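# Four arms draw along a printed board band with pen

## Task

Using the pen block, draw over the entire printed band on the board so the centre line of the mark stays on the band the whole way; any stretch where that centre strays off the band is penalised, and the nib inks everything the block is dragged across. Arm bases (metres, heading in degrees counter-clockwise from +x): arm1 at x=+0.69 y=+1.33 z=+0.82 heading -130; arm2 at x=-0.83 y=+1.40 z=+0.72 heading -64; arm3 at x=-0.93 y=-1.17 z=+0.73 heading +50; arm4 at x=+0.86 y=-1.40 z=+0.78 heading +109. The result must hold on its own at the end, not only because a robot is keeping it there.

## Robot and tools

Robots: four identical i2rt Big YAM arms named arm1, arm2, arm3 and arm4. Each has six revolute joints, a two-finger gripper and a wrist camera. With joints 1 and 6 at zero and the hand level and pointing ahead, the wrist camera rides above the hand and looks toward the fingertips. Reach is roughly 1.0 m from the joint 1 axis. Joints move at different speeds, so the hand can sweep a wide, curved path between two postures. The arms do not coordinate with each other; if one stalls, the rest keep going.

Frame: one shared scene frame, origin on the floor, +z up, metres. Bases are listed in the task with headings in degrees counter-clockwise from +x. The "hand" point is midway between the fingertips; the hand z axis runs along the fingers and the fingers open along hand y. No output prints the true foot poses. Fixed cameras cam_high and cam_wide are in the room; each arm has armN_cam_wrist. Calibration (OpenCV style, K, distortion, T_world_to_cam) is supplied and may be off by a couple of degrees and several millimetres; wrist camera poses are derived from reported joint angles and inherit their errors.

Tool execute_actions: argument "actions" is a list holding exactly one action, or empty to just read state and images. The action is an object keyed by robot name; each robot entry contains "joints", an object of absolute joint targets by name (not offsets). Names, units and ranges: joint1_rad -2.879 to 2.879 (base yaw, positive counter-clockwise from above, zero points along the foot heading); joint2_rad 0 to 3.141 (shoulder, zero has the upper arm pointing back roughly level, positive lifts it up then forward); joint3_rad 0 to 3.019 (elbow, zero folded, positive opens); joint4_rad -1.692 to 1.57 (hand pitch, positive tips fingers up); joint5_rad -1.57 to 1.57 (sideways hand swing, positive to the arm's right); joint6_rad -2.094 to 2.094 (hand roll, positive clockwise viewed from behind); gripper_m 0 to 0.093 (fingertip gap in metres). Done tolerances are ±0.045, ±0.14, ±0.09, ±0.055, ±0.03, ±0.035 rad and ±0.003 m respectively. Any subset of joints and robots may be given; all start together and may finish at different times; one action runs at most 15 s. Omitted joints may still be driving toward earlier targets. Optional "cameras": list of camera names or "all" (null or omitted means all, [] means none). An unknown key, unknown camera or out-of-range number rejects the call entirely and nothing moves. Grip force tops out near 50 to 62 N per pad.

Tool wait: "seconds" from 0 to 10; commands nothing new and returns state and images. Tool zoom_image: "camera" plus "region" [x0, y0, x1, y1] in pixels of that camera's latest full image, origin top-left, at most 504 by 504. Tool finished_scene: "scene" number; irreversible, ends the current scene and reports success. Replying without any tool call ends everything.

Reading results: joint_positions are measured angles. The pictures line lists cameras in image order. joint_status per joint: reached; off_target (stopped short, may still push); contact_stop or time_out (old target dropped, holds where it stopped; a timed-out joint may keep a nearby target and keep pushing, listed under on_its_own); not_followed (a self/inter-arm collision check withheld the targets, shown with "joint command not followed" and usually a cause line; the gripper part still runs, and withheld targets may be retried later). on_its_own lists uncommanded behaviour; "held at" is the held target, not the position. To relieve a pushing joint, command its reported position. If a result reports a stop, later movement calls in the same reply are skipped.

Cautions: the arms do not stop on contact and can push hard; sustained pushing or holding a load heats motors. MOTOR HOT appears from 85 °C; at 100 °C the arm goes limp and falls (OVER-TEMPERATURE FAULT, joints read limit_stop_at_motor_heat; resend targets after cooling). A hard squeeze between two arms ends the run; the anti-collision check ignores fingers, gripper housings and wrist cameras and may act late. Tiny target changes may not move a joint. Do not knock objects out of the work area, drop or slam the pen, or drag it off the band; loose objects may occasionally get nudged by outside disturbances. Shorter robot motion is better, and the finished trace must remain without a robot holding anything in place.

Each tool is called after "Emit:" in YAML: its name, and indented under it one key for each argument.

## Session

Emit:
execute_actions:
  actions:
    - {"arm1":{"joints":{"joint1_rad":0.4,"joint2_rad":2.0,"joint3_rad":1.7,"joint4_rad":-1.27,"joint5_rad":0,"joint6_rad":0,"gripper_m":0.093}},"arm2":{"joints":{"joint1_rad":0.05,"joint2_rad":1.9,"joint3_rad":1.7,"joint4_rad":-1.37,"joint5_rad":0,"joint6_rad":0,"gripper_m":0.093}},"arm3":{"joints":{"joint1_rad":0,"joint2_rad":1.9,"joint3_rad":1.7,"joint4_rad":-1.37,"joint5_rad":0,"joint6_rad":0,"gripper_m":0.093}},"arm4":{"joints":{"joint1_rad":0.2,"joint2_rad":2.0,"joint3_rad":1.8,"joint4_rad":-1.37,"joint5_rad":0,"joint6_rad":0,"gripper_m":0.093}}}

Scene clock: 1.80 s.
Motor temperatures (°C, as the motors report them): arm1=[27 26 29 27 25 27] | arm2=[25 28 26 27 26 24] | arm3=[24 30 29 25 25 25] | arm4=[28 28 27 27 24 25]
arm1.joint_positions: joint1_rad=+0.404 joint2_rad=+1.985 joint3_rad=+1.695 joint4_rad=-1.266 joint5_rad=+0.000 joint6_rad=+0.007 gripper_m=+0.093
arm1.joint_status: all done
arm1.hand: x=+0.5225 y=+0.7534 z=+0.9133 quat_wxyz=(-0.003, -0.803, -0.596, +0.005) (m; scene frame)
arm2.joint_positions: joint1_rad=+0.048 joint2_rad=+1.899 joint3_rad=+1.671 joint4_rad=-1.358 joint5_rad=-0.001 joint6_rad=+0.014 gripper_m=+0.093
arm2.joint_status: all done
arm2.hand: x=-0.5418 y=+0.8967 z=+0.8545 quat_wxyz=(+0.013, -0.512, -0.859, -0.001) (m; scene frame)
arm3.joint_positions: joint1_rad=-0.010 joint2_rad=+1.904 joint3_rad=+1.692 joint4_rad=-1.360 joint5_rad=-0.004 joint6_rad=+0.014 gripper_m=+0.093
arm3.joint_status: all done
arm3.hand: x=-0.5506 y=-0.7214 z=+0.8702 quat_wxyz=(+0.001, +0.414, -0.910, -0.004) (m; scene frame)
arm4.joint_positions: joint1_rad=+0.210 joint2_rad=+1.984 joint3_rad=+1.797 joint4_rad=-1.355 joint5_rad=+0.004 joint6_rad=-0.010 gripper_m=+0.093
arm4.joint_status: all done
arm4.hand: x=+0.5375 y=-0.8713 z=+0.9139 quat_wxyz=(-0.005, +0.874, -0.485, -0.015) (m; scene frame)
pictures: arm1_cam_wrist, arm2_cam_wrist, arm3_cam_wrist, arm4_cam_wrist, cam_high, cam_wide
camera_calibration (this result's frames):
arm1_cam_wrist: T_world_to_cam=[[-0.957954, 0.2869, -0.00361457, 0.281157], [0.231593, 0.780599, 0.580542, -1.23195], [0.169379, 0.555296, -0.814222, 0.358635], [0, 0, 0, 1]] pos_world=[0.493902, 0.68185, 1.00823]
arm2_cam_wrist: T_world_to_cam=[[-0.87454, -0.484934, 0.00433354, -0.0397648], [-0.384234, 0.698333, 0.6039, -1.3475], [-0.295877, 0.526469, -0.797049, 0.174451], [0, 0, 0, 1]] pos_world=[-0.500914, 0.829875, 0.952971]
arm3_cam_wrist: T_world_to_cam=[[0.747587, -0.664154, -0.00365127, -0.0629947], [-0.543664, -0.6151, 0.571035, -1.23388], [-0.381501, -0.424913, -0.820918, 0.319145], [0, 0, 0, 1]] pos_world=[-0.50197, -0.665192, 0.966353]
arm4_cam_wrist: T_world_to_cam=[[0.855731, 0.517232, -0.0139974, 0.00932491], [0.43392, -0.702634, 0.563931, -1.35476], [0.281848, -0.488647, -0.825703, 0.301442], [0, 0, 0, 1]] pos_world=[0.494915, -0.809424, 1.01302]
Images, in order (width x height): arm1_cam_wrist 504x504, arm2_cam_wrist 504x504, arm3_cam_wrist 504x504, arm4_cam_wrist 504x504, cam_high 672x504, cam_wide 672x504.

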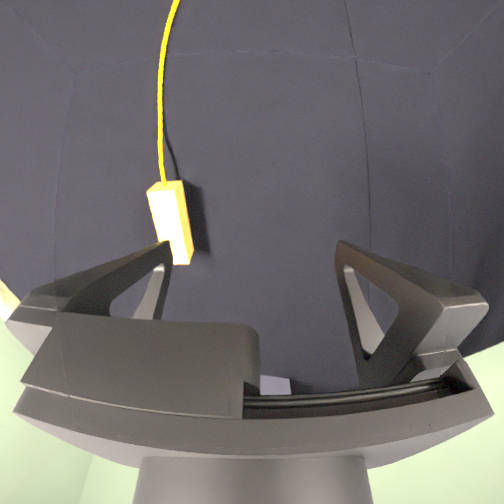

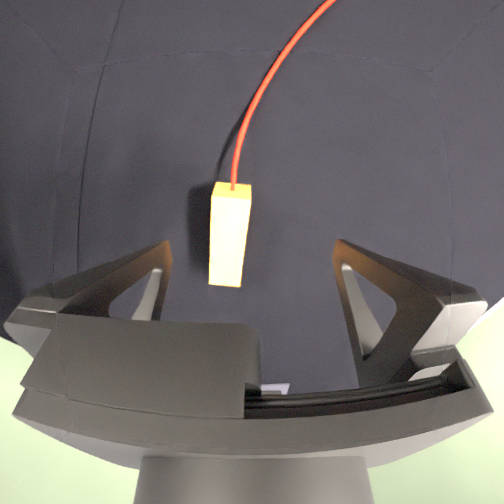

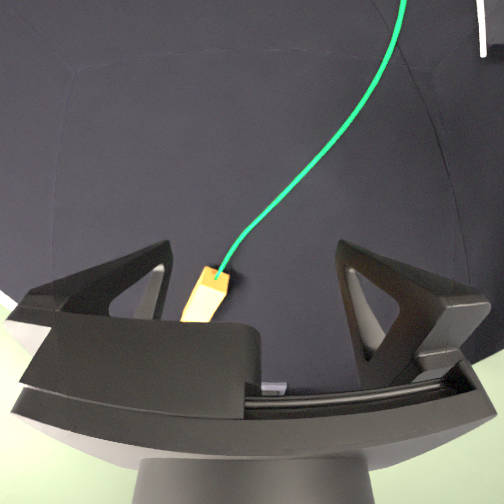

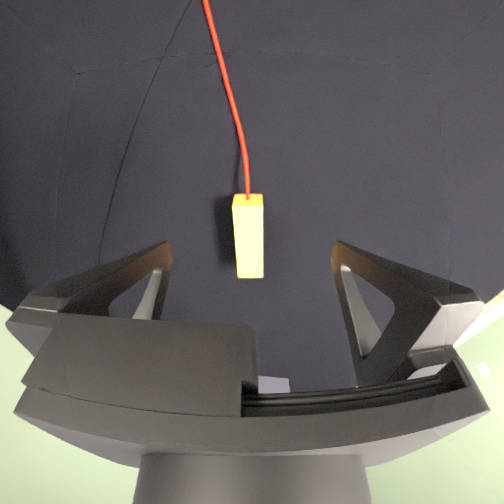

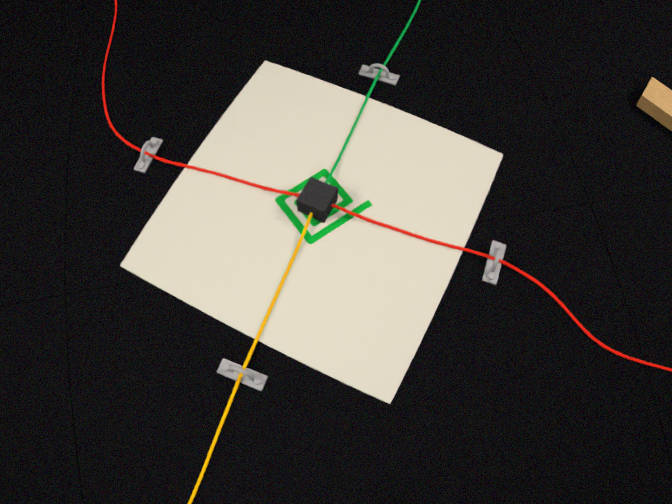

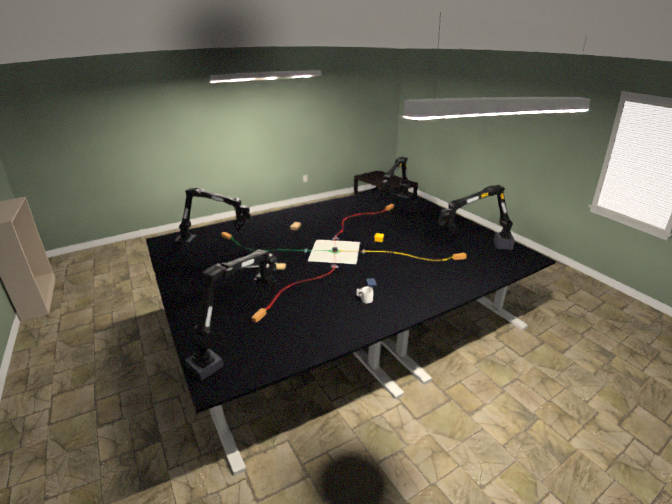

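Emit:
zoom_image:
  camera: "cam_high"
  region: [245, 130, 405, 290]

Region (245, 130, 405, 290) of cam_high's 672x504 image, scaled by 3.150, with more detail than that image has.

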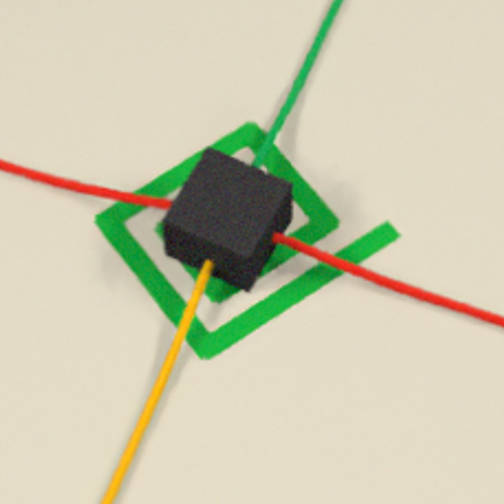

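Emit:
execute_actions:
  actions:
    - {"arm1":{"joints":{"joint1_rad":0.584,"joint2_rad":1.987,"joint3_rad":1.37,"joint4_rad":-0.945,"joint6_rad":0.19}},"arm2":{"joints":{"joint1_rad":0.10,"joint2_rad":1.80,"joint3_rad":1.39,"joint4_rad":-1.14,"joint6_rad":0.18}},"arm3":{"joints":{"joint1_rad":0.155,"joint2_rad":1.589,"joint3_rad":1.05,"joint4_rad":-1.02,"joint6_rad":0.61}},"arm4":{"joints":{"joint1_rad":0.24,"joint2_rad":1.86,"joint3_rad":1.34,"joint4_rad":-1.05,"joint6_rad":0.03}}}
  cameras: ["arm1_cam_wrist","arm2_cam_wrist","arm3_cam_wrist","arm4_cam_wrist"]

Scene clock: 18.20 s.
Motor temperatures (°C, as the motors report them): arm1=[27 28 33 27 25 27] | arm2=[25 30 29 27 26 24] | arm3=[24 32 32 25 25 25] | arm4=[28 30 30 27 24 25]
arm1.joint_positions: joint1_rad=+0.582 joint2_rad=+1.981 joint3_rad=+1.377 joint4_rad=-0.955 joint5_rad=+0.000 joint6_rad=+0.182 gripper_m=+0.093
arm1.joint_status: all done
arm1.hand: x=+0.6339 y=+0.7861 z=+0.8064 quat_wxyz=(-0.002, -0.802, -0.597, +0.003) (m; scene frame)
arm2.joint_positions: joint1_rad=+0.104 joint2_rad=+1.795 joint3_rad=+1.378 joint4_rad=-1.156 joint5_rad=-0.001 joint6_rad=+0.166 gripper_m=+0.093
arm2.joint_status: all done
arm2.hand: x=-0.5447 y=+0.9600 z=+0.8040 quat_wxyz=(+0.007, -0.553, -0.833, +0.003) (m; scene frame)
arm3.joint_positions: joint1_rad=+0.164 joint2_rad=+1.589 joint3_rad=+1.051 joint4_rad=-1.030 joint5_rad=-0.001 joint6_rad=+0.596 gripper_m=+0.093
arm3.joint_status: all done
arm3.hand: x=-0.7125 y=-0.7988 z=+0.7965 quat_wxyz=(+0.000, +0.221, -0.975, -0.004) (m; scene frame)
arm4.joint_positions: joint1_rad=+0.234 joint2_rad=+1.849 joint3_rad=+1.346 joint4_rad=-1.065 joint5_rad=+0.003 joint6_rad=+0.020 gripper_m=+0.093
arm4.joint_status: all done
arm4.hand: x=+0.5737 y=-0.9568 z=+0.8262 quat_wxyz=(+0.001, +0.873, -0.488, -0.004) (m; scene frame)
pictures: arm1_cam_wrist, arm2_cam_wrist, arm3_cam_wrist, arm4_cam_wrist
camera_calibration (this result's frames):
arm1_cam_wrist: T_world_to_cam=[[-0.958919, 0.28362, -0.00586193, 0.38307], [0.226983, 0.779497, 0.583835, -1.22005], [0.170157, 0.558519, -0.811851, 0.229615], [0, 0, 0, 1]] pos_world=[0.605193, 0.714132, 0.900965]
arm2_cam_wrist: T_world_to_cam=[[-0.917301, -0.398158, 0.00539324, -0.118848], [-0.317959, 0.740554, 0.592016, -1.35718], [-0.23971, 0.541342, -0.805908, 0.123463], [0, 0, 0, 1]] pos_world=[-0.510952, 0.890908, 0.903613]
arm3_cam_wrist: T_world_to_cam=[[0.42219, -0.906502, -0.00304454, -0.41956], [-0.744219, -0.348522, 0.569799, -1.25642], [-0.517585, -0.238297, -0.821779, 0.216744], [0, 0, 0, 1]] pos_world=[-0.645734, -0.766573, 0.892745]
arm4_cam_wrist: T_world_to_cam=[[0.858735, 0.512219, -0.0143628, 0.0151887], [0.42262, -0.692116, 0.585122, -1.38209], [0.28977, -0.508535, -0.810818, 0.141179], [0, 0, 0, 1]] pos_world=[0.530147, -0.892552, 0.923379]
Images, in order (width x height): arm1_cam_wrist 504x504, arm2_cam_wrist 504x504, arm3_cam_wrist 504x504, arm4_cam_wrist 504x504.

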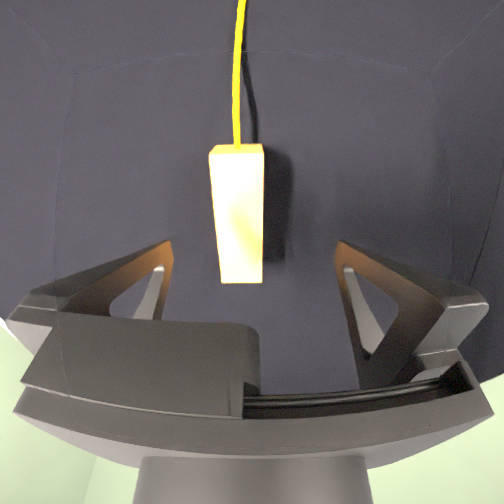

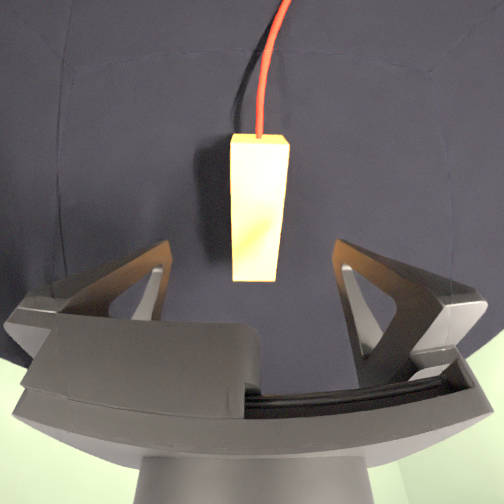

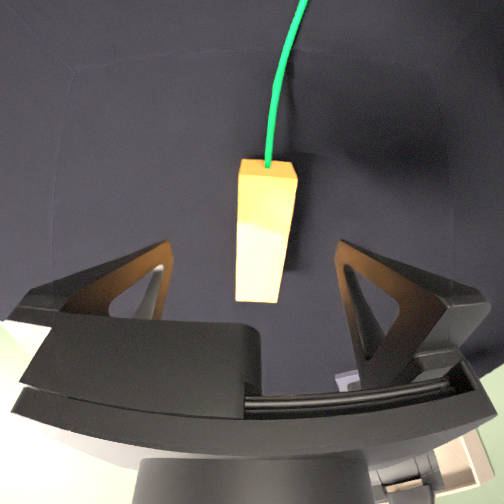

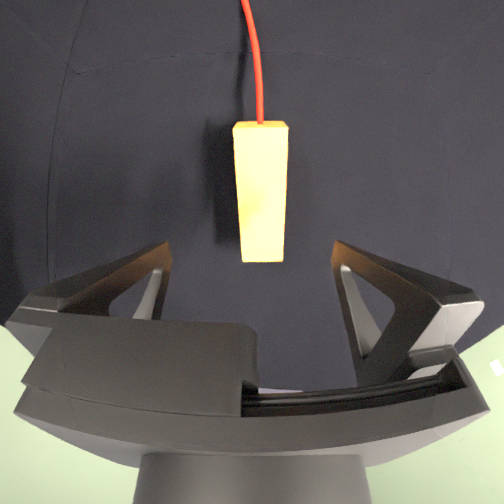

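Good. Descend and grip.

Emit:
execute_actions:
  actions:
    - {"arm1":{"joints":{"joint2_rad":2.087,"joint3_rad":1.345,"joint4_rad":-0.825}},"arm2":{"joints":{"joint2_rad":1.872,"joint3_rad":1.322,"joint4_rad":-1.0}},"arm3":{"joints":{"joint2_rad":1.685,"joint3_rad":0.99,"joint4_rad":-0.86}},"arm4":{"joints":{"joint2_rad":1.989,"joint3_rad":1.28,"joint4_rad":-0.86}}}
  cameras: []

Scene clock: 20.97 s.
Motor temperatures (°C, as the motors report them): arm1=[27 28 33 27 25 27] | arm2=[25 30 29 27 26 24] | arm3=[24 32 32 25 25 25] | arm4=[28 30 30 27 24 25]
arm1.joint_positions: joint1_rad=+0.582 joint2_rad=+2.080 joint3_rad=+1.349 joint4_rad=-0.834 joint5_rad=+0.000 joint6_rad=+0.182 gripper_m=+0.093
arm1.joint_status: all done
arm1.hand: x=+0.6339 y=+0.7868 z=+0.7461 quat_wxyz=(-0.001, -0.802, -0.597, +0.001) (m; scene frame)
arm2.joint_positions: joint1_rad=+0.104 joint2_rad=+1.877 joint3_rad=+1.312 joint4_rad=-1.015 joint5_rad=-0.001 joint6_rad=+0.166 gripper_m=+0.093
arm2.joint_status: all done
arm2.hand: x=-0.5456 y=+0.9600 z=+0.7409 quat_wxyz=(+0.011, -0.553, -0.833, +0.001) (m; scene frame)
arm3.joint_positions: joint1_rad=+0.164 joint2_rad=+1.686 joint3_rad=+0.996 joint4_rad=-0.871 joint5_rad=-0.001 joint6_rad=+0.597 gripper_m=+0.093
arm3.joint_status: all done
arm3.hand: x=-0.7103 y=-0.7946 z=+0.7398 quat_wxyz=(-0.003, +0.221, -0.975, -0.006) (m; scene frame)
arm4.joint_positions: joint1_rad=+0.235 joint2_rad=+1.986 joint3_rad=+1.287 joint4_rad=-0.876 joint5_rad=+0.003 joint6_rad=+0.021 gripper_m=+0.093
arm4.joint_status: all done
arm4.hand: x=+0.5715 y=-0.9557 z=+0.7385 quat_wxyz=(+0.003, +0.873, -0.487, -0.001) (m; scene frame)
pictures: none
No camera images: the call's "cameras" was empty. Leave "cameras" out to get every camera's image.

Emit:
execute_actions:
  actions:
    - {"arm1":{"joints":{"joint2_rad":2.105}},"arm2":{"joints":{"gripper_m":0.0}},"arm3":{"joints":{"gripper_m":0.0}},"arm4":{"joints":{"gripper_m":0.0}}}
  cameras: []

Emit:
execute_actions:
  actions:
    - {"arm1":{"joints":{"gripper_m":0.0}}}
  cameras: ["arm1_cam_wrist","arm3_cam_wrist","cam_wide"]

Emit:
zoom_image:
  camera: "cam_wide"
  region: [180, 170, 520, 340]

Scene clock: 23.00 s.
Motor temperatures (°C, as the motors report them): arm1=[27 28 33 27 25 27] | arm2=[25 30 29 27 26 24] | arm3=[24 32 32 25 25 25] | arm4=[28 30 30 27 24 25]
arm1.joint_positions: joint1_rad=+0.582 joint2_rad=+2.080 joint3_rad=+1.349 joint4_rad=-0.834 joint5_rad=+0.000 joint6_rad=+0.182 gripper_m=+0.093
arm1.joint_status: all done
arm1.hand: x=+0.6339 y=+0.7868 z=+0.7461 quat_wxyz=(-0.001, -0.802, -0.597, +0.001) (m; scene frame)
arm2.joint_positions: joint1_rad=+0.104 joint2_rad=+1.877 joint3_rad=+1.312 joint4_rad=-1.015 joint5_rad=+0.000 joint6_rad=+0.167 gripper_m=+0.035
arm2.joint_status: gripper_m off_target (ended at +0.035, target +0.000)
arm2.hand: x=-0.5456 y=+0.9599 z=+0.7409 quat_wxyz=(+0.011, -0.553, -0.833, +0.002) (m; scene frame)
arm3.joint_positions: joint1_rad=+0.164 joint2_rad=+1.686 joint3_rad=+0.996 joint4_rad=-0.870 joint5_rad=+0.000 joint6_rad=+0.599 gripper_m=+0.035
arm3.joint_status: gripper_m off_target (ended at +0.035, target +0.000)
arm3.hand: x=-0.7101 y=-0.7945 z=+0.7398 quat_wxyz=(-0.003, +0.219, -0.976, -0.006) (m; scene frame)
arm4.joint_positions: joint1_rad=+0.235 joint2_rad=+1.986 joint3_rad=+1.287 joint4_rad=-0.875 joint5_rad=+0.002 joint6_rad=+0.022 gripper_m=+0.034
arm4.joint_status: gripper_m off_target (ended at +0.034, target +0.000)
arm4.hand: x=+0.5713 y=-0.9556 z=+0.7385 quat_wxyz=(+0.003, +0.873, -0.488, -0.001) (m; scene frame)
pictures: none
No camera images: the call's "cameras" was empty. Leave "cameras" out to get every camera's image.

Scene clock: 23.70 s.
Motor temperatures (°C, as the motors report them): arm1=[27 28 33 27 25 27] | arm2=[25 30 29 27 26 24] | arm3=[24 32 32 25 25 25] | arm4=[28 30 30 27 24 25]
arm1.joint_positions: joint1_rad=+0.582 joint2_rad=+2.080 joint3_rad=+1.349 joint4_rad=-0.834 joint5_rad=-0.001 joint6_rad=+0.182 gripper_m=+0.034
arm1.joint_status: gripper_m off_target (ended at +0.034, target +0.000)
arm1.hand: x=+0.6340 y=+0.7867 z=+0.7461 quat_wxyz=(-0.001, -0.802, -0.597, +0.001) (m; scene frame)
arm2.joint_positions: joint1_rad=+0.104 joint2_rad=+1.877 joint3_rad=+1.312 joint4_rad=-1.015 joint5_rad=+0.000 joint6_rad=+0.167 gripper_m=+0.035
arm2.joint_status: not commanded
arm2.hand: x=-0.5456 y=+0.9599 z=+0.7409 quat_wxyz=(+0.011, -0.553, -0.833, +0.002) (m; scene frame)
arm3.joint_positions: joint1_rad=+0.164 joint2_rad=+1.686 joint3_rad=+0.996 joint4_rad=-0.870 joint5_rad=+0.000 joint6_rad=+0.599 gripper_m=+0.035
arm3.joint_status: not commanded
arm3.hand: x=-0.7101 y=-0.7945 z=+0.7398 quat_wxyz=(-0.003, +0.219, -0.976, -0.006) (m; scene frame)
arm4.joint_positions: joint1_rad=+0.235 joint2_rad=+1.986 joint3_rad=+1.287 joint4_rad=-0.875 joint5_rad=+0.002 joint6_rad=+0.022 gripper_m=+0.034
arm4.joint_status: not commanded
arm4.hand: x=+0.5713 y=-0.9556 z=+0.7385 quat_wxyz=(+0.003, +0.873, -0.488, -0.001) (m; scene frame)
pictures: arm1_cam_wrist, arm3_cam_wrist, cam_wide
camera_calibration (this result's frames):
arm1_cam_wrist: T_world_to_cam=[[-0.958696, 0.284379, -0.0054283, 0.381545], [0.227062, 0.776683, 0.587543, -1.186], [0.171301, 0.562043, -0.809175, 0.174803], [0, 0, 0, 1]] pos_world=[0.605137, 0.714398, 0.840345]
arm3_cam_wrist: T_world_to_cam=[[0.419761, -0.907609, -0.006784, -0.416708], [-0.747705, -0.350025, 0.564287, -1.2204], [-0.514527, -0.231793, -0.825551, 0.182618], [0, 0, 0, 1]] pos_world=[-0.64362, -0.763048, 0.83659]
Images, in order (width x height): arm1_cam_wrist 504x504, arm3_cam_wrist 504x504, cam_wide 672x504.

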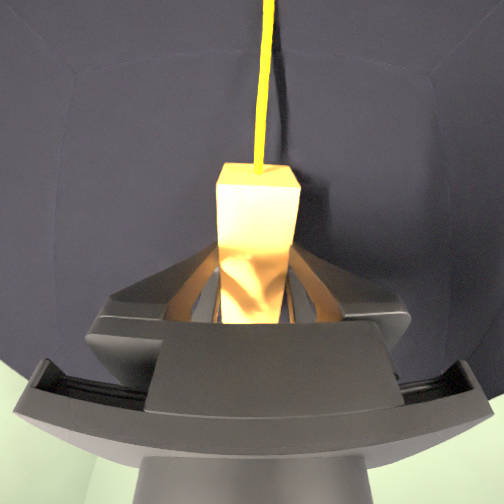

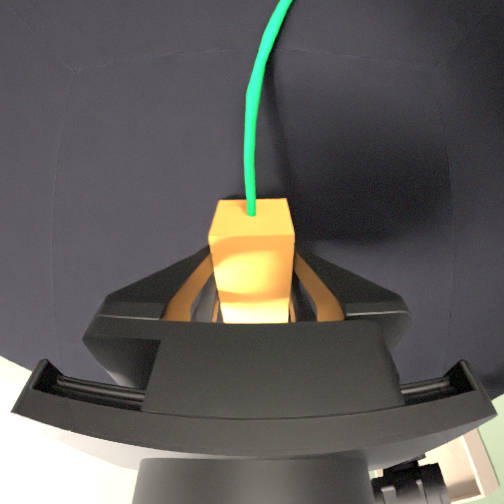

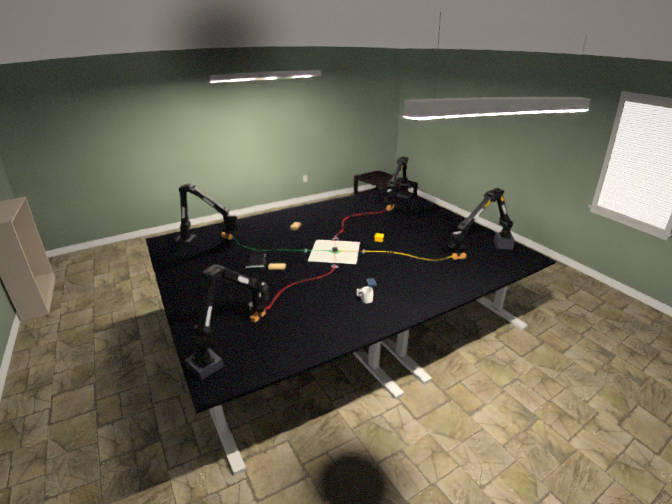

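Region (180, 170, 520, 340) of cam_wide's 672x504 image, scaled by 1.482, with more detail than that image has.

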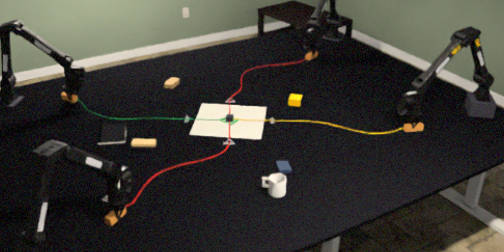

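Emit:
execute_actions:
  actions:
    - {"arm1":{"joints":{"joint2_rad":1.925,"joint3_rad":1.26,"joint4_rad":-0.7}},"arm2":{"joints":{"joint2_rad":1.708,"joint3_rad":1.25,"joint4_rad":-0.9}},"arm3":{"joints":{"joint2_rad":1.50,"joint3_rad":0.94,"joint4_rad":-0.8}},"arm4":{"joints":{"joint2_rad":1.83,"joint3_rad":1.2,"joint4_rad":-0.75}}}
  cameras: []

Emit:
execute_actions:
  actions:
    - {"arm1":{"joints":{"joint3_rad":1.143,"joint4_rad":-0.65}},"arm2":{"joints":{"joint3_rad":1.147,"joint4_rad":-0.86}},"arm3":{"joints":{"joint3_rad":0.846,"joint4_rad":-0.77}},"arm4":{"joints":{"joint3_rad":1.09,"joint4_rad":-0.70}}}
  cameras: ["cam_high","cam_wide"]

Emit:
zoom_image:
  camera: "cam_wide"
  region: [180, 170, 520, 340]

Scene clock: 27.87 s.
Motor temperatures (°C, as the motors report them): arm1=[27 28 33 27 25 27] | arm2=[25 30 29 27 26 24] | arm3=[24 32 32 25 25 25] | arm4=[28 30 30 27 24 25]
arm1.joint_positions: joint1_rad=+0.582 joint2_rad=+1.921 joint3_rad=+1.262 joint4_rad=-0.709 joint5_rad=-0.001 joint6_rad=+0.182 gripper_m=+0.034
arm1.joint_status: all done
arm1.hand: x=+0.6323 y=+0.7714 z=+0.8068 quat_wxyz=(-0.073, -0.798, -0.594, +0.068) (m; scene frame)
arm2.joint_positions: joint1_rad=+0.104 joint2_rad=+1.703 joint3_rad=+1.235 joint4_rad=-0.917 joint5_rad=+0.000 joint6_rad=+0.167 gripper_m=+0.035
arm2.joint_status: all done
arm2.hand: x=-0.5424 y=+0.9562 z=+0.8029 quat_wxyz=(-0.078, -0.550, -0.830, +0.041) (m; scene frame)
arm3.joint_positions: joint1_rad=+0.164 joint2_rad=+1.491 joint3_rad=+0.943 joint4_rad=-0.811 joint5_rad=+0.000 joint6_rad=+0.599 gripper_m=+0.035
arm3.joint_status: all done
arm3.hand: x=-0.7066 y=-0.7889 z=+0.8039 quat_wxyz=(-0.072, +0.218, -0.970, -0.079) (m; scene frame)
arm4.joint_positions: joint1_rad=+0.235 joint2_rad=+1.817 joint3_rad=+1.203 joint4_rad=-0.765 joint5_rad=+0.002 joint6_rad=+0.022 gripper_m=+0.034
arm4.joint_status: all done
arm4.hand: x=+0.5661 y=-0.9465 z=+0.8001 quat_wxyz=(-0.043, +0.869, -0.486, -0.087) (m; scene frame)
pictures: none
No camera images: the call's "cameras" was empty. Leave "cameras" out to get every camera's image.

Scene clock: 28.97 s.
Motor temperatures (°C, as the motors report them): arm1=[27 28 33 27 25 27] | arm2=[25 30 29 27 26 24] | arm3=[24 32 32 25 25 25] | arm4=[28 30 30 27 24 25]
arm1.joint_positions: joint1_rad=+0.582 joint2_rad=+1.921 joint3_rad=+1.142 joint4_rad=-0.659 joint5_rad=-0.001 joint6_rad=+0.182 gripper_m=+0.034
arm1.joint_status: all done
arm1.hand: x=+0.6375 y=+0.8184 z=+0.7696 quat_wxyz=(-0.047, -0.801, -0.596, +0.044) (m; scene frame)
arm2.joint_positions: joint1_rad=+0.104 joint2_rad=+1.707 joint3_rad=+1.130 joint4_rad=-0.875 joint5_rad=+0.000 joint6_rad=+0.167 gripper_m=+0.035
arm2.joint_status: all done
arm2.hand: x=-0.5621 y=+0.9864 z=+0.7642 quat_wxyz=(-0.048, -0.552, -0.832, +0.027) (m; scene frame)
arm3.joint_positions: joint1_rad=+0.164 joint2_rad=+1.492 joint3_rad=+0.846 joint4_rad=-0.779 joint5_rad=+0.000 joint6_rad=+0.599 gripper_m=+0.035
arm3.joint_status: all done
arm3.hand: x=-0.7250 y=-0.8202 z=+0.7701 quat_wxyz=(-0.049, +0.219, -0.973, -0.055) (m; scene frame)
arm4.joint_positions: joint1_rad=+0.235 joint2_rad=+1.819 joint3_rad=+1.092 joint4_rad=-0.716 joint5_rad=+0.002 joint6_rad=+0.022 gripper_m=+0.034
arm4.joint_status: all done
arm4.hand: x=+0.5884 y=-0.9816 z=+0.7633 quat_wxyz=(-0.028, +0.871, -0.487, -0.059) (m; scene frame)
pictures: cam_high, cam_wide
Images, in order (width x height): cam_high 672x504, cam_wide 672x504.

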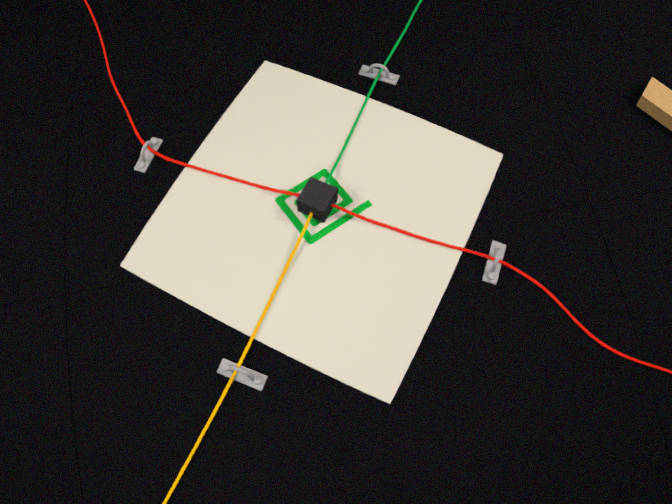

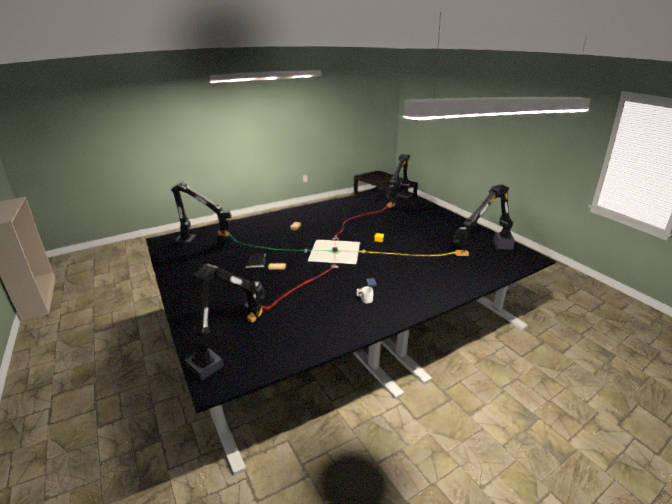

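Region (180, 170, 520, 340) of cam_wide's 672x504 image, scaled by 1.482, with more detail than that image has.

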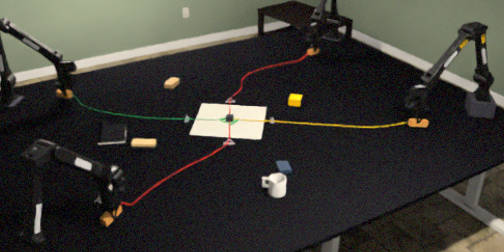

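Emit:
execute_actions:
  actions:
    - {"arm1":{"joints":{"joint4_rad":-0.56}},"arm2":{"joints":{"joint4_rad":-0.98}},"arm3":{"joints":{"joint4_rad":-0.82}}}
  cameras: ["cam_high","cam_wide"]

Emit:
zoom_image:
  camera: "cam_wide"
  region: [200, 190, 420, 270]

Emit:
zoom_image:
  camera: "cam_high"
  region: [245, 130, 405, 290]

Scene clock: 31.23 s.
Motor temperatures (°C, as the motors report them): arm1=[27 28 33 27 25 27] | arm2=[25 30 29 27 26 24] | arm3=[24 32 32 25 25 25] | arm4=[28 30 30 27 24 25]
arm1.joint_positions: joint1_rad=+0.582 joint2_rad=+1.921 joint3_rad=+1.142 joint4_rad=-0.573 joint5_rad=-0.001 joint6_rad=+0.182 gripper_m=+0.034
arm1.joint_status: all done
arm1.hand: x=+0.6352 y=+0.7978 z=+0.7731 quat_wxyz=(-0.078, -0.798, -0.593, +0.073) (m; scene frame)
arm2.joint_positions: joint1_rad=+0.104 joint2_rad=+1.707 joint3_rad=+1.130 joint4_rad=-0.966 joint5_rad=+0.000 joint6_rad=+0.167 gripper_m=+0.035
arm2.joint_status: all done
arm2.hand: x=-0.5741 y=+1.0052 z=+0.7628 quat_wxyz=(-0.006, -0.553, -0.833, +0.009) (m; scene frame)
arm3.joint_positions: joint1_rad=+0.164 joint2_rad=+1.492 joint3_rad=+0.846 joint4_rad=-0.810 joint5_rad=+0.000 joint6_rad=+0.599 gripper_m=+0.035
arm3.joint_status: all done
arm3.hand: x=-0.7287 y=-0.8265 z=+0.7691 quat_wxyz=(-0.039, +0.219, -0.974, -0.044) (m; scene frame)
arm4.joint_positions: joint1_rad=+0.235 joint2_rad=+1.819 joint3_rad=+1.092 joint4_rad=-0.716 joint5_rad=+0.002 joint6_rad=+0.022 gripper_m=+0.034
arm4.joint_status: not commanded
arm4.hand: x=+0.5884 y=-0.9816 z=+0.7633 quat_wxyz=(-0.028, +0.871, -0.487, -0.059) (m; scene frame)
pictures: cam_high, cam_wide
Images, in order (width x height): cam_high 672x504, cam_wide 672x504.

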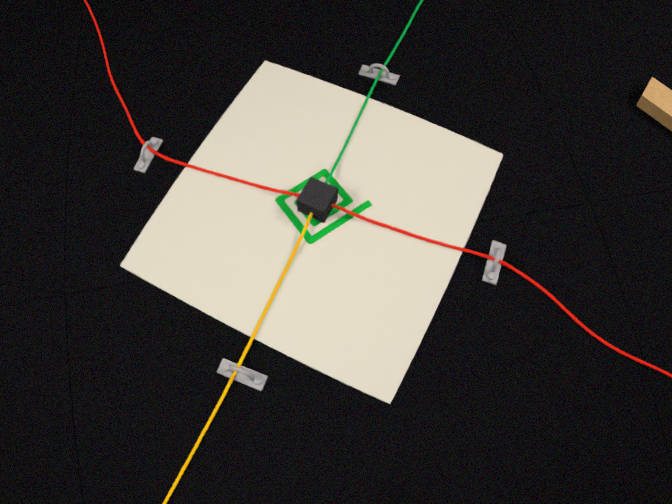

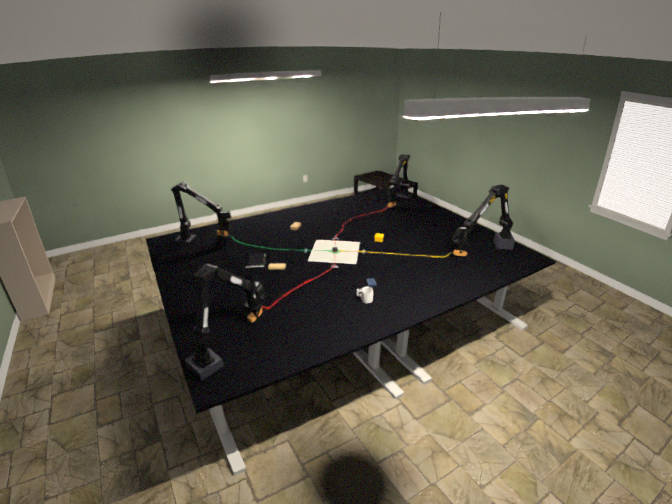

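Region (200, 190, 420, 270) of cam_wide's 672x504 image, scaled by 2.291, with more detail than that image has; it fills the top 183 rows of this view, and the rest is white.

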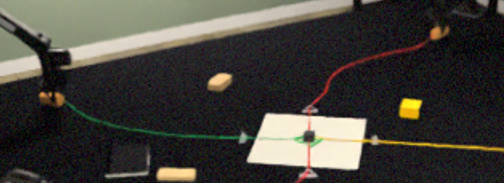

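Region (245, 130, 405, 290) of cam_high's 672x504 image, scaled by 3.150, with more detail than that image has.

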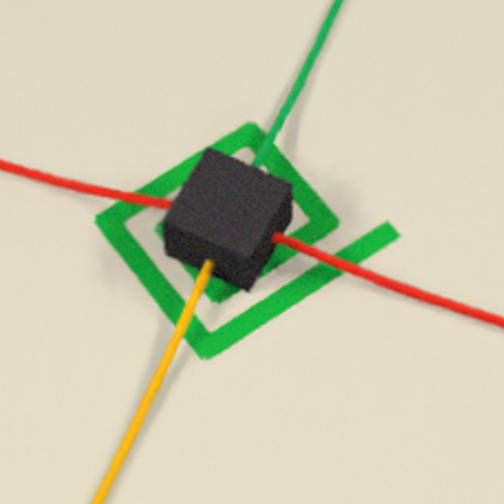

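Emit:
execute_actions:
  actions:
    - {"arm2":{"joints":{"joint2_rad":1.565,"joint3_rad":1.06,"joint4_rad":-0.93}},"arm3":{"joints":{"joint4_rad":-0.87}}}
  cameras: []

Emit:
execute_actions:
  actions:
    - {"arm2":{"joints":{"joint3_rad":0.965}}}
  cameras: ["cam_high","cam_wide"]

Emit:
zoom_image:
  camera: "cam_wide"
  region: [200, 190, 420, 270]

Emit:
zoom_image:
  camera: "cam_high"
  region: [245, 130, 405, 290]

Scene clock: 34.00 s.
Motor temperatures (°C, as the motors report them): arm1=[27 28 33 27 25 27] | arm2=[25 30 29 27 26 24] | arm3=[24 32 32 25 25 25] | arm4=[28 30 30 27 24 25]
arm1.joint_positions: joint1_rad=+0.582 joint2_rad=+1.921 joint3_rad=+1.142 joint4_rad=-0.573 joint5_rad=-0.001 joint6_rad=+0.182 gripper_m=+0.034
arm1.joint_status: not commanded
arm1.hand: x=+0.6352 y=+0.7978 z=+0.7731 quat_wxyz=(-0.078, -0.798, -0.593, +0.073) (m; scene frame)
arm2.joint_positions: joint1_rad=+0.104 joint2_rad=+1.564 joint3_rad=+1.044 joint4_rad=-0.944 joint5_rad=+0.000 joint6_rad=+0.167 gripper_m=+0.035
arm2.joint_status: all done
arm2.hand: x=-0.5858 y=+1.0243 z=+0.7959 quat_wxyz=(-0.042, -0.552, -0.832, +0.025) (m; scene frame)
arm3.joint_positions: joint1_rad=+0.164 joint2_rad=+1.492 joint3_rad=+0.846 joint4_rad=-0.860 joint5_rad=+0.000 joint6_rad=+0.599 gripper_m=+0.035
arm3.joint_status: all done
arm3.hand: x=-0.7349 y=-0.8371 z=+0.7680 quat_wxyz=(-0.022, +0.219, -0.975, -0.026) (m; scene frame)
arm4.joint_positions: joint1_rad=+0.235 joint2_rad=+1.819 joint3_rad=+1.092 joint4_rad=-0.716 joint5_rad=+0.002 joint6_rad=+0.022 gripper_m=+0.034
arm4.joint_status: not commanded
arm4.hand: x=+0.5884 y=-0.9816 z=+0.7633 quat_wxyz=(-0.028, +0.871, -0.487, -0.059) (m; scene frame)
pictures: none
No camera images: the call's "cameras" was empty. Leave "cameras" out to get every camera's image.

Scene clock: 34.97 s.
Motor temperatures (°C, as the motors report them): arm1=[27 28 33 27 25 27] | arm2=[25 30 29 27 26 24] | arm3=[24 32 32 25 25 25] | arm4=[28 30 30 27 24 25]
arm1.joint_positions: joint1_rad=+0.582 joint2_rad=+1.921 joint3_rad=+1.142 joint4_rad=-0.573 joint5_rad=-0.001 joint6_rad=+0.182 gripper_m=+0.034
arm1.joint_status: not commanded
arm1.hand: x=+0.6352 y=+0.7978 z=+0.7731 quat_wxyz=(-0.078, -0.798, -0.593, +0.073) (m; scene frame)
arm2.joint_positions: joint1_rad=+0.104 joint2_rad=+1.564 joint3_rad=+0.948 joint4_rad=-0.940 joint5_rad=+0.000 joint6_rad=+0.167 gripper_m=+0.035
arm2.joint_status: all done
arm2.hand: x=-0.6088 y=+1.0598 z=+0.7642 quat_wxyz=(+0.000, -0.553, -0.833, +0.006) (m; scene frame)
arm3.joint_positions: joint1_rad=+0.164 joint2_rad=+1.492 joint3_rad=+0.846 joint4_rad=-0.860 joint5_rad=+0.000 joint6_rad=+0.599 gripper_m=+0.035
arm3.joint_status: not commanded
arm3.hand: x=-0.7349 y=-0.8371 z=+0.7680 quat_wxyz=(-0.022, +0.219, -0.975, -0.026) (m; scene frame)
arm4.joint_positions: joint1_rad=+0.235 joint2_rad=+1.819 joint3_rad=+1.092 joint4_rad=-0.716 joint5_rad=+0.002 joint6_rad=+0.022 gripper_m=+0.034
arm4.joint_status: not commanded
arm4.hand: x=+0.5884 y=-0.9816 z=+0.7633 quat_wxyz=(-0.028, +0.871, -0.487, -0.059) (m; scene frame)
pictures: cam_high, cam_wide
Images, in order (width x height): cam_high 672x504, cam_wide 672x504.

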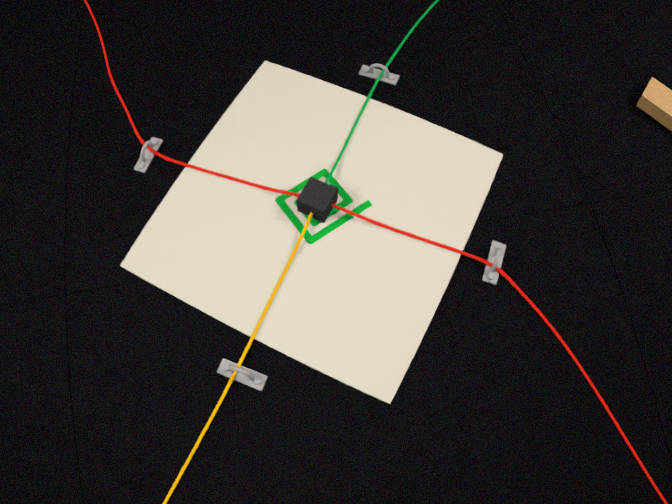

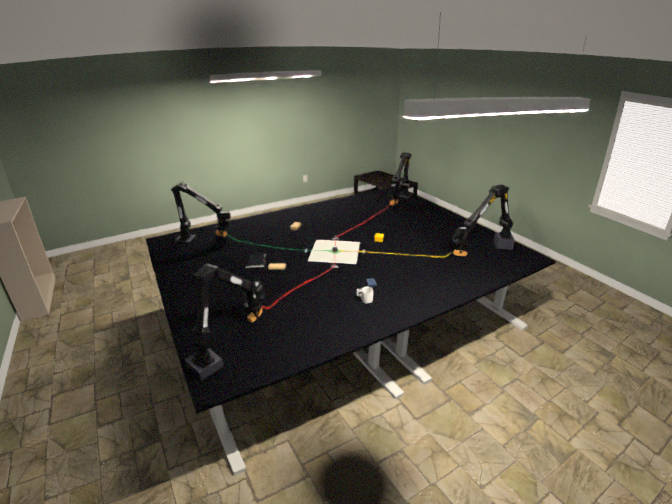

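Region (200, 190, 420, 270) of cam_wide's 672x504 image, scaled by 2.291, with more detail than that image has; it fills the top 183 rows of this view, and the rest is white.

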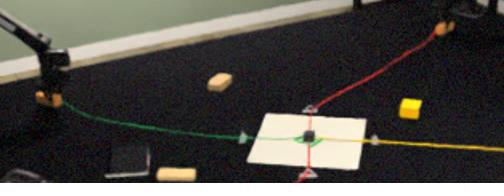

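Region (245, 130, 405, 290) of cam_high's 672x504 image, scaled by 3.150, with more detail than that image has.

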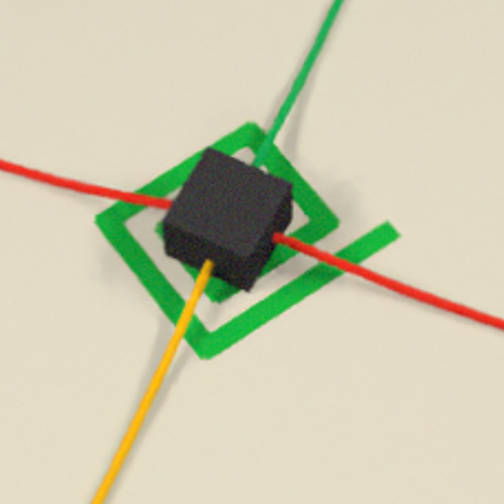

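Both ~1 cm slack. Small steps.

Emit:
execute_actions:
  actions:
    - {"arm2":{"joints":{"joint4_rad":-0.98}},"arm3":{"joints":{"joint4_rad":-0.905}}}
  cameras: ["cam_high"]

Emit:
zoom_image:
  camera: "cam_high"
  region: [245, 130, 405, 290]

Scene clock: 37.13 s.
Motor temperatures (°C, as the motors report them): arm1=[27 28 33 27 25 27] | arm2=[25 30 30 27 26 24] | arm3=[24 32 32 25 25 25] | arm4=[28 30 30 27 24 25]
arm1.joint_positions: joint1_rad=+0.582 joint2_rad=+1.921 joint3_rad=+1.142 joint4_rad=-0.573 joint5_rad=-0.001 joint6_rad=+0.182 gripper_m=+0.034
arm1.joint_status: not commanded
arm1.hand: x=+0.6352 y=+0.7978 z=+0.7731 quat_wxyz=(-0.078, -0.798, -0.593, +0.073) (m; scene frame)
arm2.joint_positions: joint1_rad=+0.104 joint2_rad=+1.564 joint3_rad=+0.948 joint4_rad=-0.965 joint5_rad=+0.000 joint6_rad=+0.167 gripper_m=+0.035
arm2.joint_status: all done
arm2.hand: x=-0.6122 y=+1.0651 z=+0.7642 quat_wxyz=(+0.011, -0.553, -0.833, +0.001) (m; scene frame)
arm3.joint_positions: joint1_rad=+0.164 joint2_rad=+1.492 joint3_rad=+0.846 joint4_rad=-0.894 joint5_rad=+0.000 joint6_rad=+0.599 gripper_m=+0.035
arm3.joint_status: all done
arm3.hand: x=-0.7391 y=-0.8444 z=+0.7675 quat_wxyz=(-0.010, +0.219, -0.975, -0.014) (m; scene frame)
arm4.joint_positions: joint1_rad=+0.235 joint2_rad=+1.819 joint3_rad=+1.092 joint4_rad=-0.716 joint5_rad=+0.002 joint6_rad=+0.022 gripper_m=+0.034
arm4.joint_status: not commanded
arm4.hand: x=+0.5884 y=-0.9816 z=+0.7633 quat_wxyz=(-0.028, +0.871, -0.487, -0.059) (m; scene frame)
pictures: cam_high
Images, in order (width x height): cam_high 672x504.

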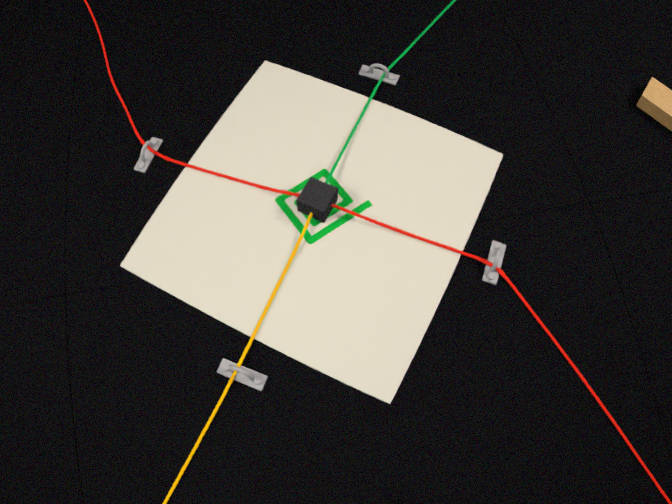

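Region (245, 130, 405, 290) of cam_high's 672x504 image, scaled by 3.150, with more detail than that image has.

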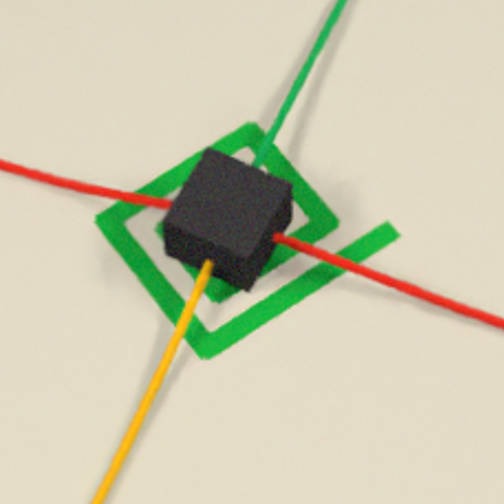

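Emit:
execute_actions:
  actions:
    - {"arm2":{"joints":{"joint4_rad":-0.997}},"arm3":{"joints":{"joint4_rad":-0.93}}}
  cameras: ["cam_high"]

Emit:
zoom_image:
  camera: "cam_high"
  region: [245, 130, 405, 290]

Scene clock: 38.97 s.
Motor temperatures (°C, as the motors report them): arm1=[27 28 33 27 25 27] | arm2=[25 30 30 27 26 24] | arm3=[24 32 32 25 25 25] | arm4=[28 30 30 27 24 25]
arm1.joint_positions: joint1_rad=+0.582 joint2_rad=+1.921 joint3_rad=+1.142 joint4_rad=-0.573 joint5_rad=-0.001 joint6_rad=+0.182 gripper_m=+0.034
arm1.joint_status: not commanded
arm1.hand: x=+0.6352 y=+0.7978 z=+0.7731 quat_wxyz=(-0.078, -0.798, -0.593, +0.073) (m; scene frame)
arm2.joint_positions: joint1_rad=+0.104 joint2_rad=+1.564 joint3_rad=+0.948 joint4_rad=-0.980 joint5_rad=+0.000 joint6_rad=+0.167 gripper_m=+0.035
arm2.joint_status: all done
arm2.hand: x=-0.6141 y=+1.0681 z=+0.7643 quat_wxyz=(+0.018, -0.553, -0.833, -0.002) (m; scene frame)
arm3.joint_positions: joint1_rad=+0.164 joint2_rad=+1.492 joint3_rad=+0.846 joint4_rad=-0.914 joint5_rad=+0.000 joint6_rad=+0.599 gripper_m=+0.035
arm3.joint_status: all done
arm3.hand: x=-0.7417 y=-0.8487 z=+0.7674 quat_wxyz=(-0.003, +0.219, -0.976, -0.006) (m; scene frame)
arm4.joint_positions: joint1_rad=+0.235 joint2_rad=+1.819 joint3_rad=+1.092 joint4_rad=-0.716 joint5_rad=+0.002 joint6_rad=+0.022 gripper_m=+0.034
arm4.joint_status: not commanded
arm4.hand: x=+0.5884 y=-0.9816 z=+0.7633 quat_wxyz=(-0.028, +0.871, -0.487, -0.059) (m; scene frame)
pictures: cam_high
Images, in order (width x height): cam_high 672x504.

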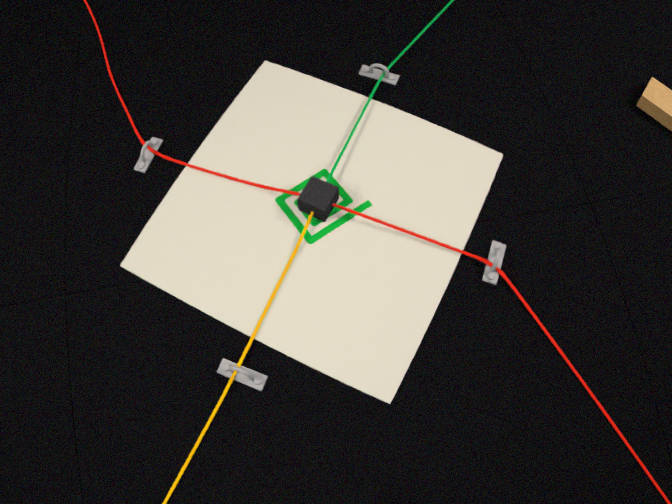

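Region (245, 130, 405, 290) of cam_high's 672x504 image, scaled by 3.150, with more detail than that image has.

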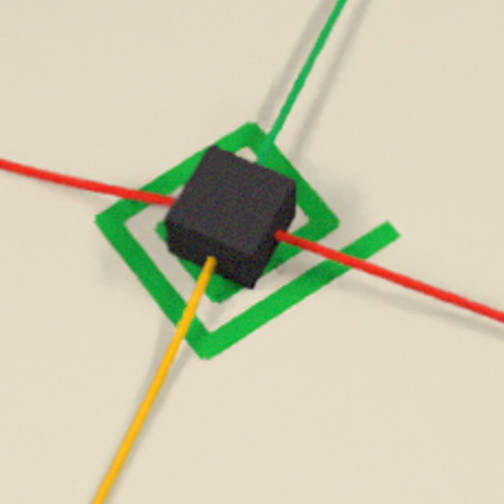

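Emit:
execute_actions:
  actions:
    - {"arm2":{"joints":{"joint4_rad":-1.019}},"arm3":{"joints":{"joint4_rad":-0.962}}}
  cameras: ["cam_high"]

Emit:
zoom_image:
  camera: "cam_high"
  region: [245, 130, 405, 290]

Scene clock: 41.03 s.
Motor temperatures (°C, as the motors report them): arm1=[27 28 33 27 25 27] | arm2=[25 30 30 27 26 24] | arm3=[24 32 32 25 25 25] | arm4=[28 30 30 27 24 25]
arm1.joint_positions: joint1_rad=+0.582 joint2_rad=+1.921 joint3_rad=+1.142 joint4_rad=-0.573 joint5_rad=-0.001 joint6_rad=+0.182 gripper_m=+0.034
arm1.joint_status: not commanded
arm1.hand: x=+0.6352 y=+0.7978 z=+0.7731 quat_wxyz=(-0.078, -0.798, -0.593, +0.073) (m; scene frame)
arm2.joint_positions: joint1_rad=+0.104 joint2_rad=+1.564 joint3_rad=+0.948 joint4_rad=-1.001 joint5_rad=+0.000 joint6_rad=+0.167 gripper_m=+0.035
arm2.joint_status: all done
arm2.hand: x=-0.6169 y=+1.0725 z=+0.7646 quat_wxyz=(+0.028, -0.553, -0.833, -0.006) (m; scene frame)
arm3.joint_positions: joint1_rad=+0.164 joint2_rad=+1.492 joint3_rad=+0.846 joint4_rad=-0.946 joint5_rad=+0.000 joint6_rad=+0.599 gripper_m=+0.035
arm3.joint_status: all done
arm3.hand: x=-0.7456 y=-0.8554 z=+0.7674 quat_wxyz=(+0.007, +0.219, -0.976, +0.005) (m; scene frame)
arm4.joint_positions: joint1_rad=+0.235 joint2_rad=+1.819 joint3_rad=+1.092 joint4_rad=-0.716 joint5_rad=+0.002 joint6_rad=+0.022 gripper_m=+0.034
arm4.joint_status: not commanded
arm4.hand: x=+0.5884 y=-0.9816 z=+0.7633 quat_wxyz=(-0.028, +0.871, -0.487, -0.059) (m; scene frame)
pictures: cam_high
Images, in order (width x height): cam_high 672x504.

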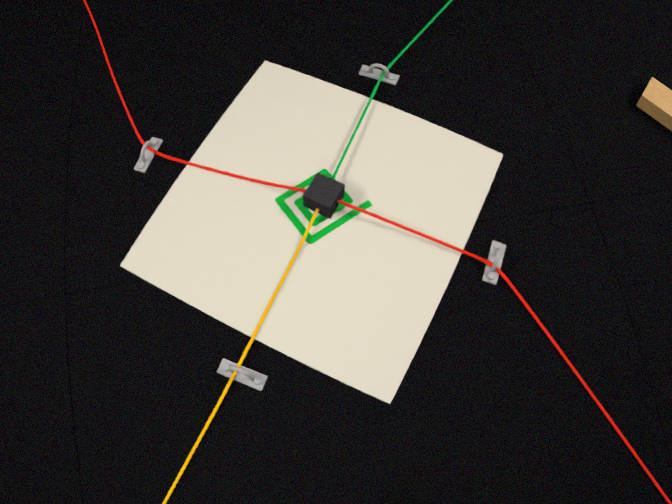

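Region (245, 130, 405, 290) of cam_high's 672x504 image, scaled by 3.150, with more detail than that image has.

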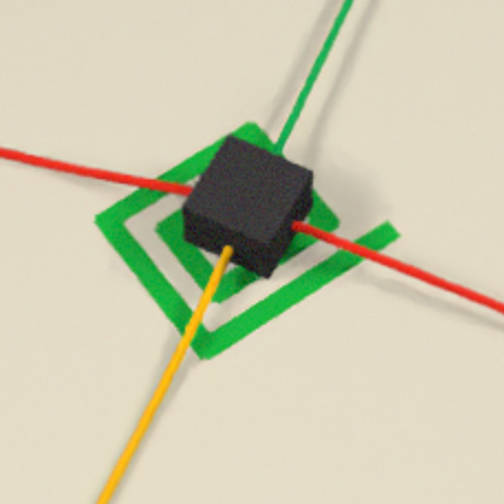

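Emit:
execute_actions:
  actions:
    - {"arm2":{"joints":{"joint4_rad":-1.036}},"arm3":{"joints":{"joint4_rad":-0.99}}}
  cameras: ["cam_high"]

Emit:
zoom_image:
  camera: "cam_high"
  region: [245, 130, 405, 290]

Scene clock: 45.57 s.
Motor temperatures (°C, as the motors report them): arm1=[27 29 33 27 25 27] | arm2=[25 30 30 27 26 24] | arm3=[24 32 32 25 25 25] | arm4=[28 30 30 27 24 25]
arm1.joint_positions: joint1_rad=+0.582 joint2_rad=+1.921 joint3_rad=+1.142 joint4_rad=-0.573 joint5_rad=-0.001 joint6_rad=+0.182 gripper_m=+0.034
arm1.joint_status: not commanded
arm1.hand: x=+0.6352 y=+0.7978 z=+0.7731 quat_wxyz=(-0.078, -0.798, -0.593, +0.073) (m; scene frame)
arm2.joint_positions: joint1_rad=+0.104 joint2_rad=+1.564 joint3_rad=+0.948 joint4_rad=-1.018 joint5_rad=+0.000 joint6_rad=+0.167 gripper_m=+0.035
arm2.joint_status: all done
arm2.hand: x=-0.6191 y=+1.0760 z=+0.7648 quat_wxyz=(+0.035, -0.553, -0.833, -0.010) (m; scene frame)
arm3.joint_positions: joint1_rad=+0.164 joint2_rad=+1.492 joint3_rad=+0.846 joint4_rad=-0.973 joint5_rad=+0.000 joint6_rad=+0.599 gripper_m=+0.035
arm3.joint_status: all done
arm3.hand: x=-0.7490 y=-0.8612 z=+0.7677 quat_wxyz=(+0.017, +0.219, -0.975, +0.015) (m; scene frame)
arm4.joint_positions: joint1_rad=+0.235 joint2_rad=+1.819 joint3_rad=+1.092 joint4_rad=-0.716 joint5_rad=+0.002 joint6_rad=+0.022 gripper_m=+0.034
arm4.joint_status: not commanded
arm4.hand: x=+0.5884 y=-0.9816 z=+0.7633 quat_wxyz=(-0.028, +0.871, -0.487, -0.059) (m; scene frame)
pictures: cam_high
Images, in order (width x height): cam_high 672x504.

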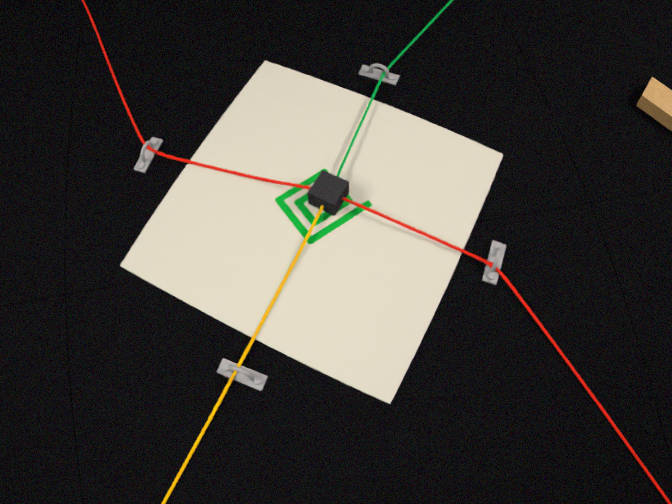

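Region (245, 130, 405, 290) of cam_high's 672x504 image, scaled by 3.150, with more detail than that image has.

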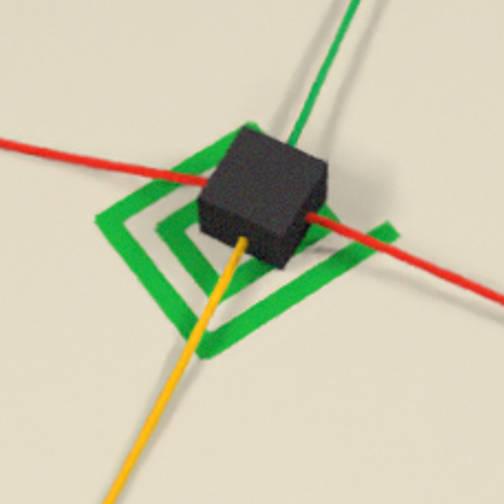

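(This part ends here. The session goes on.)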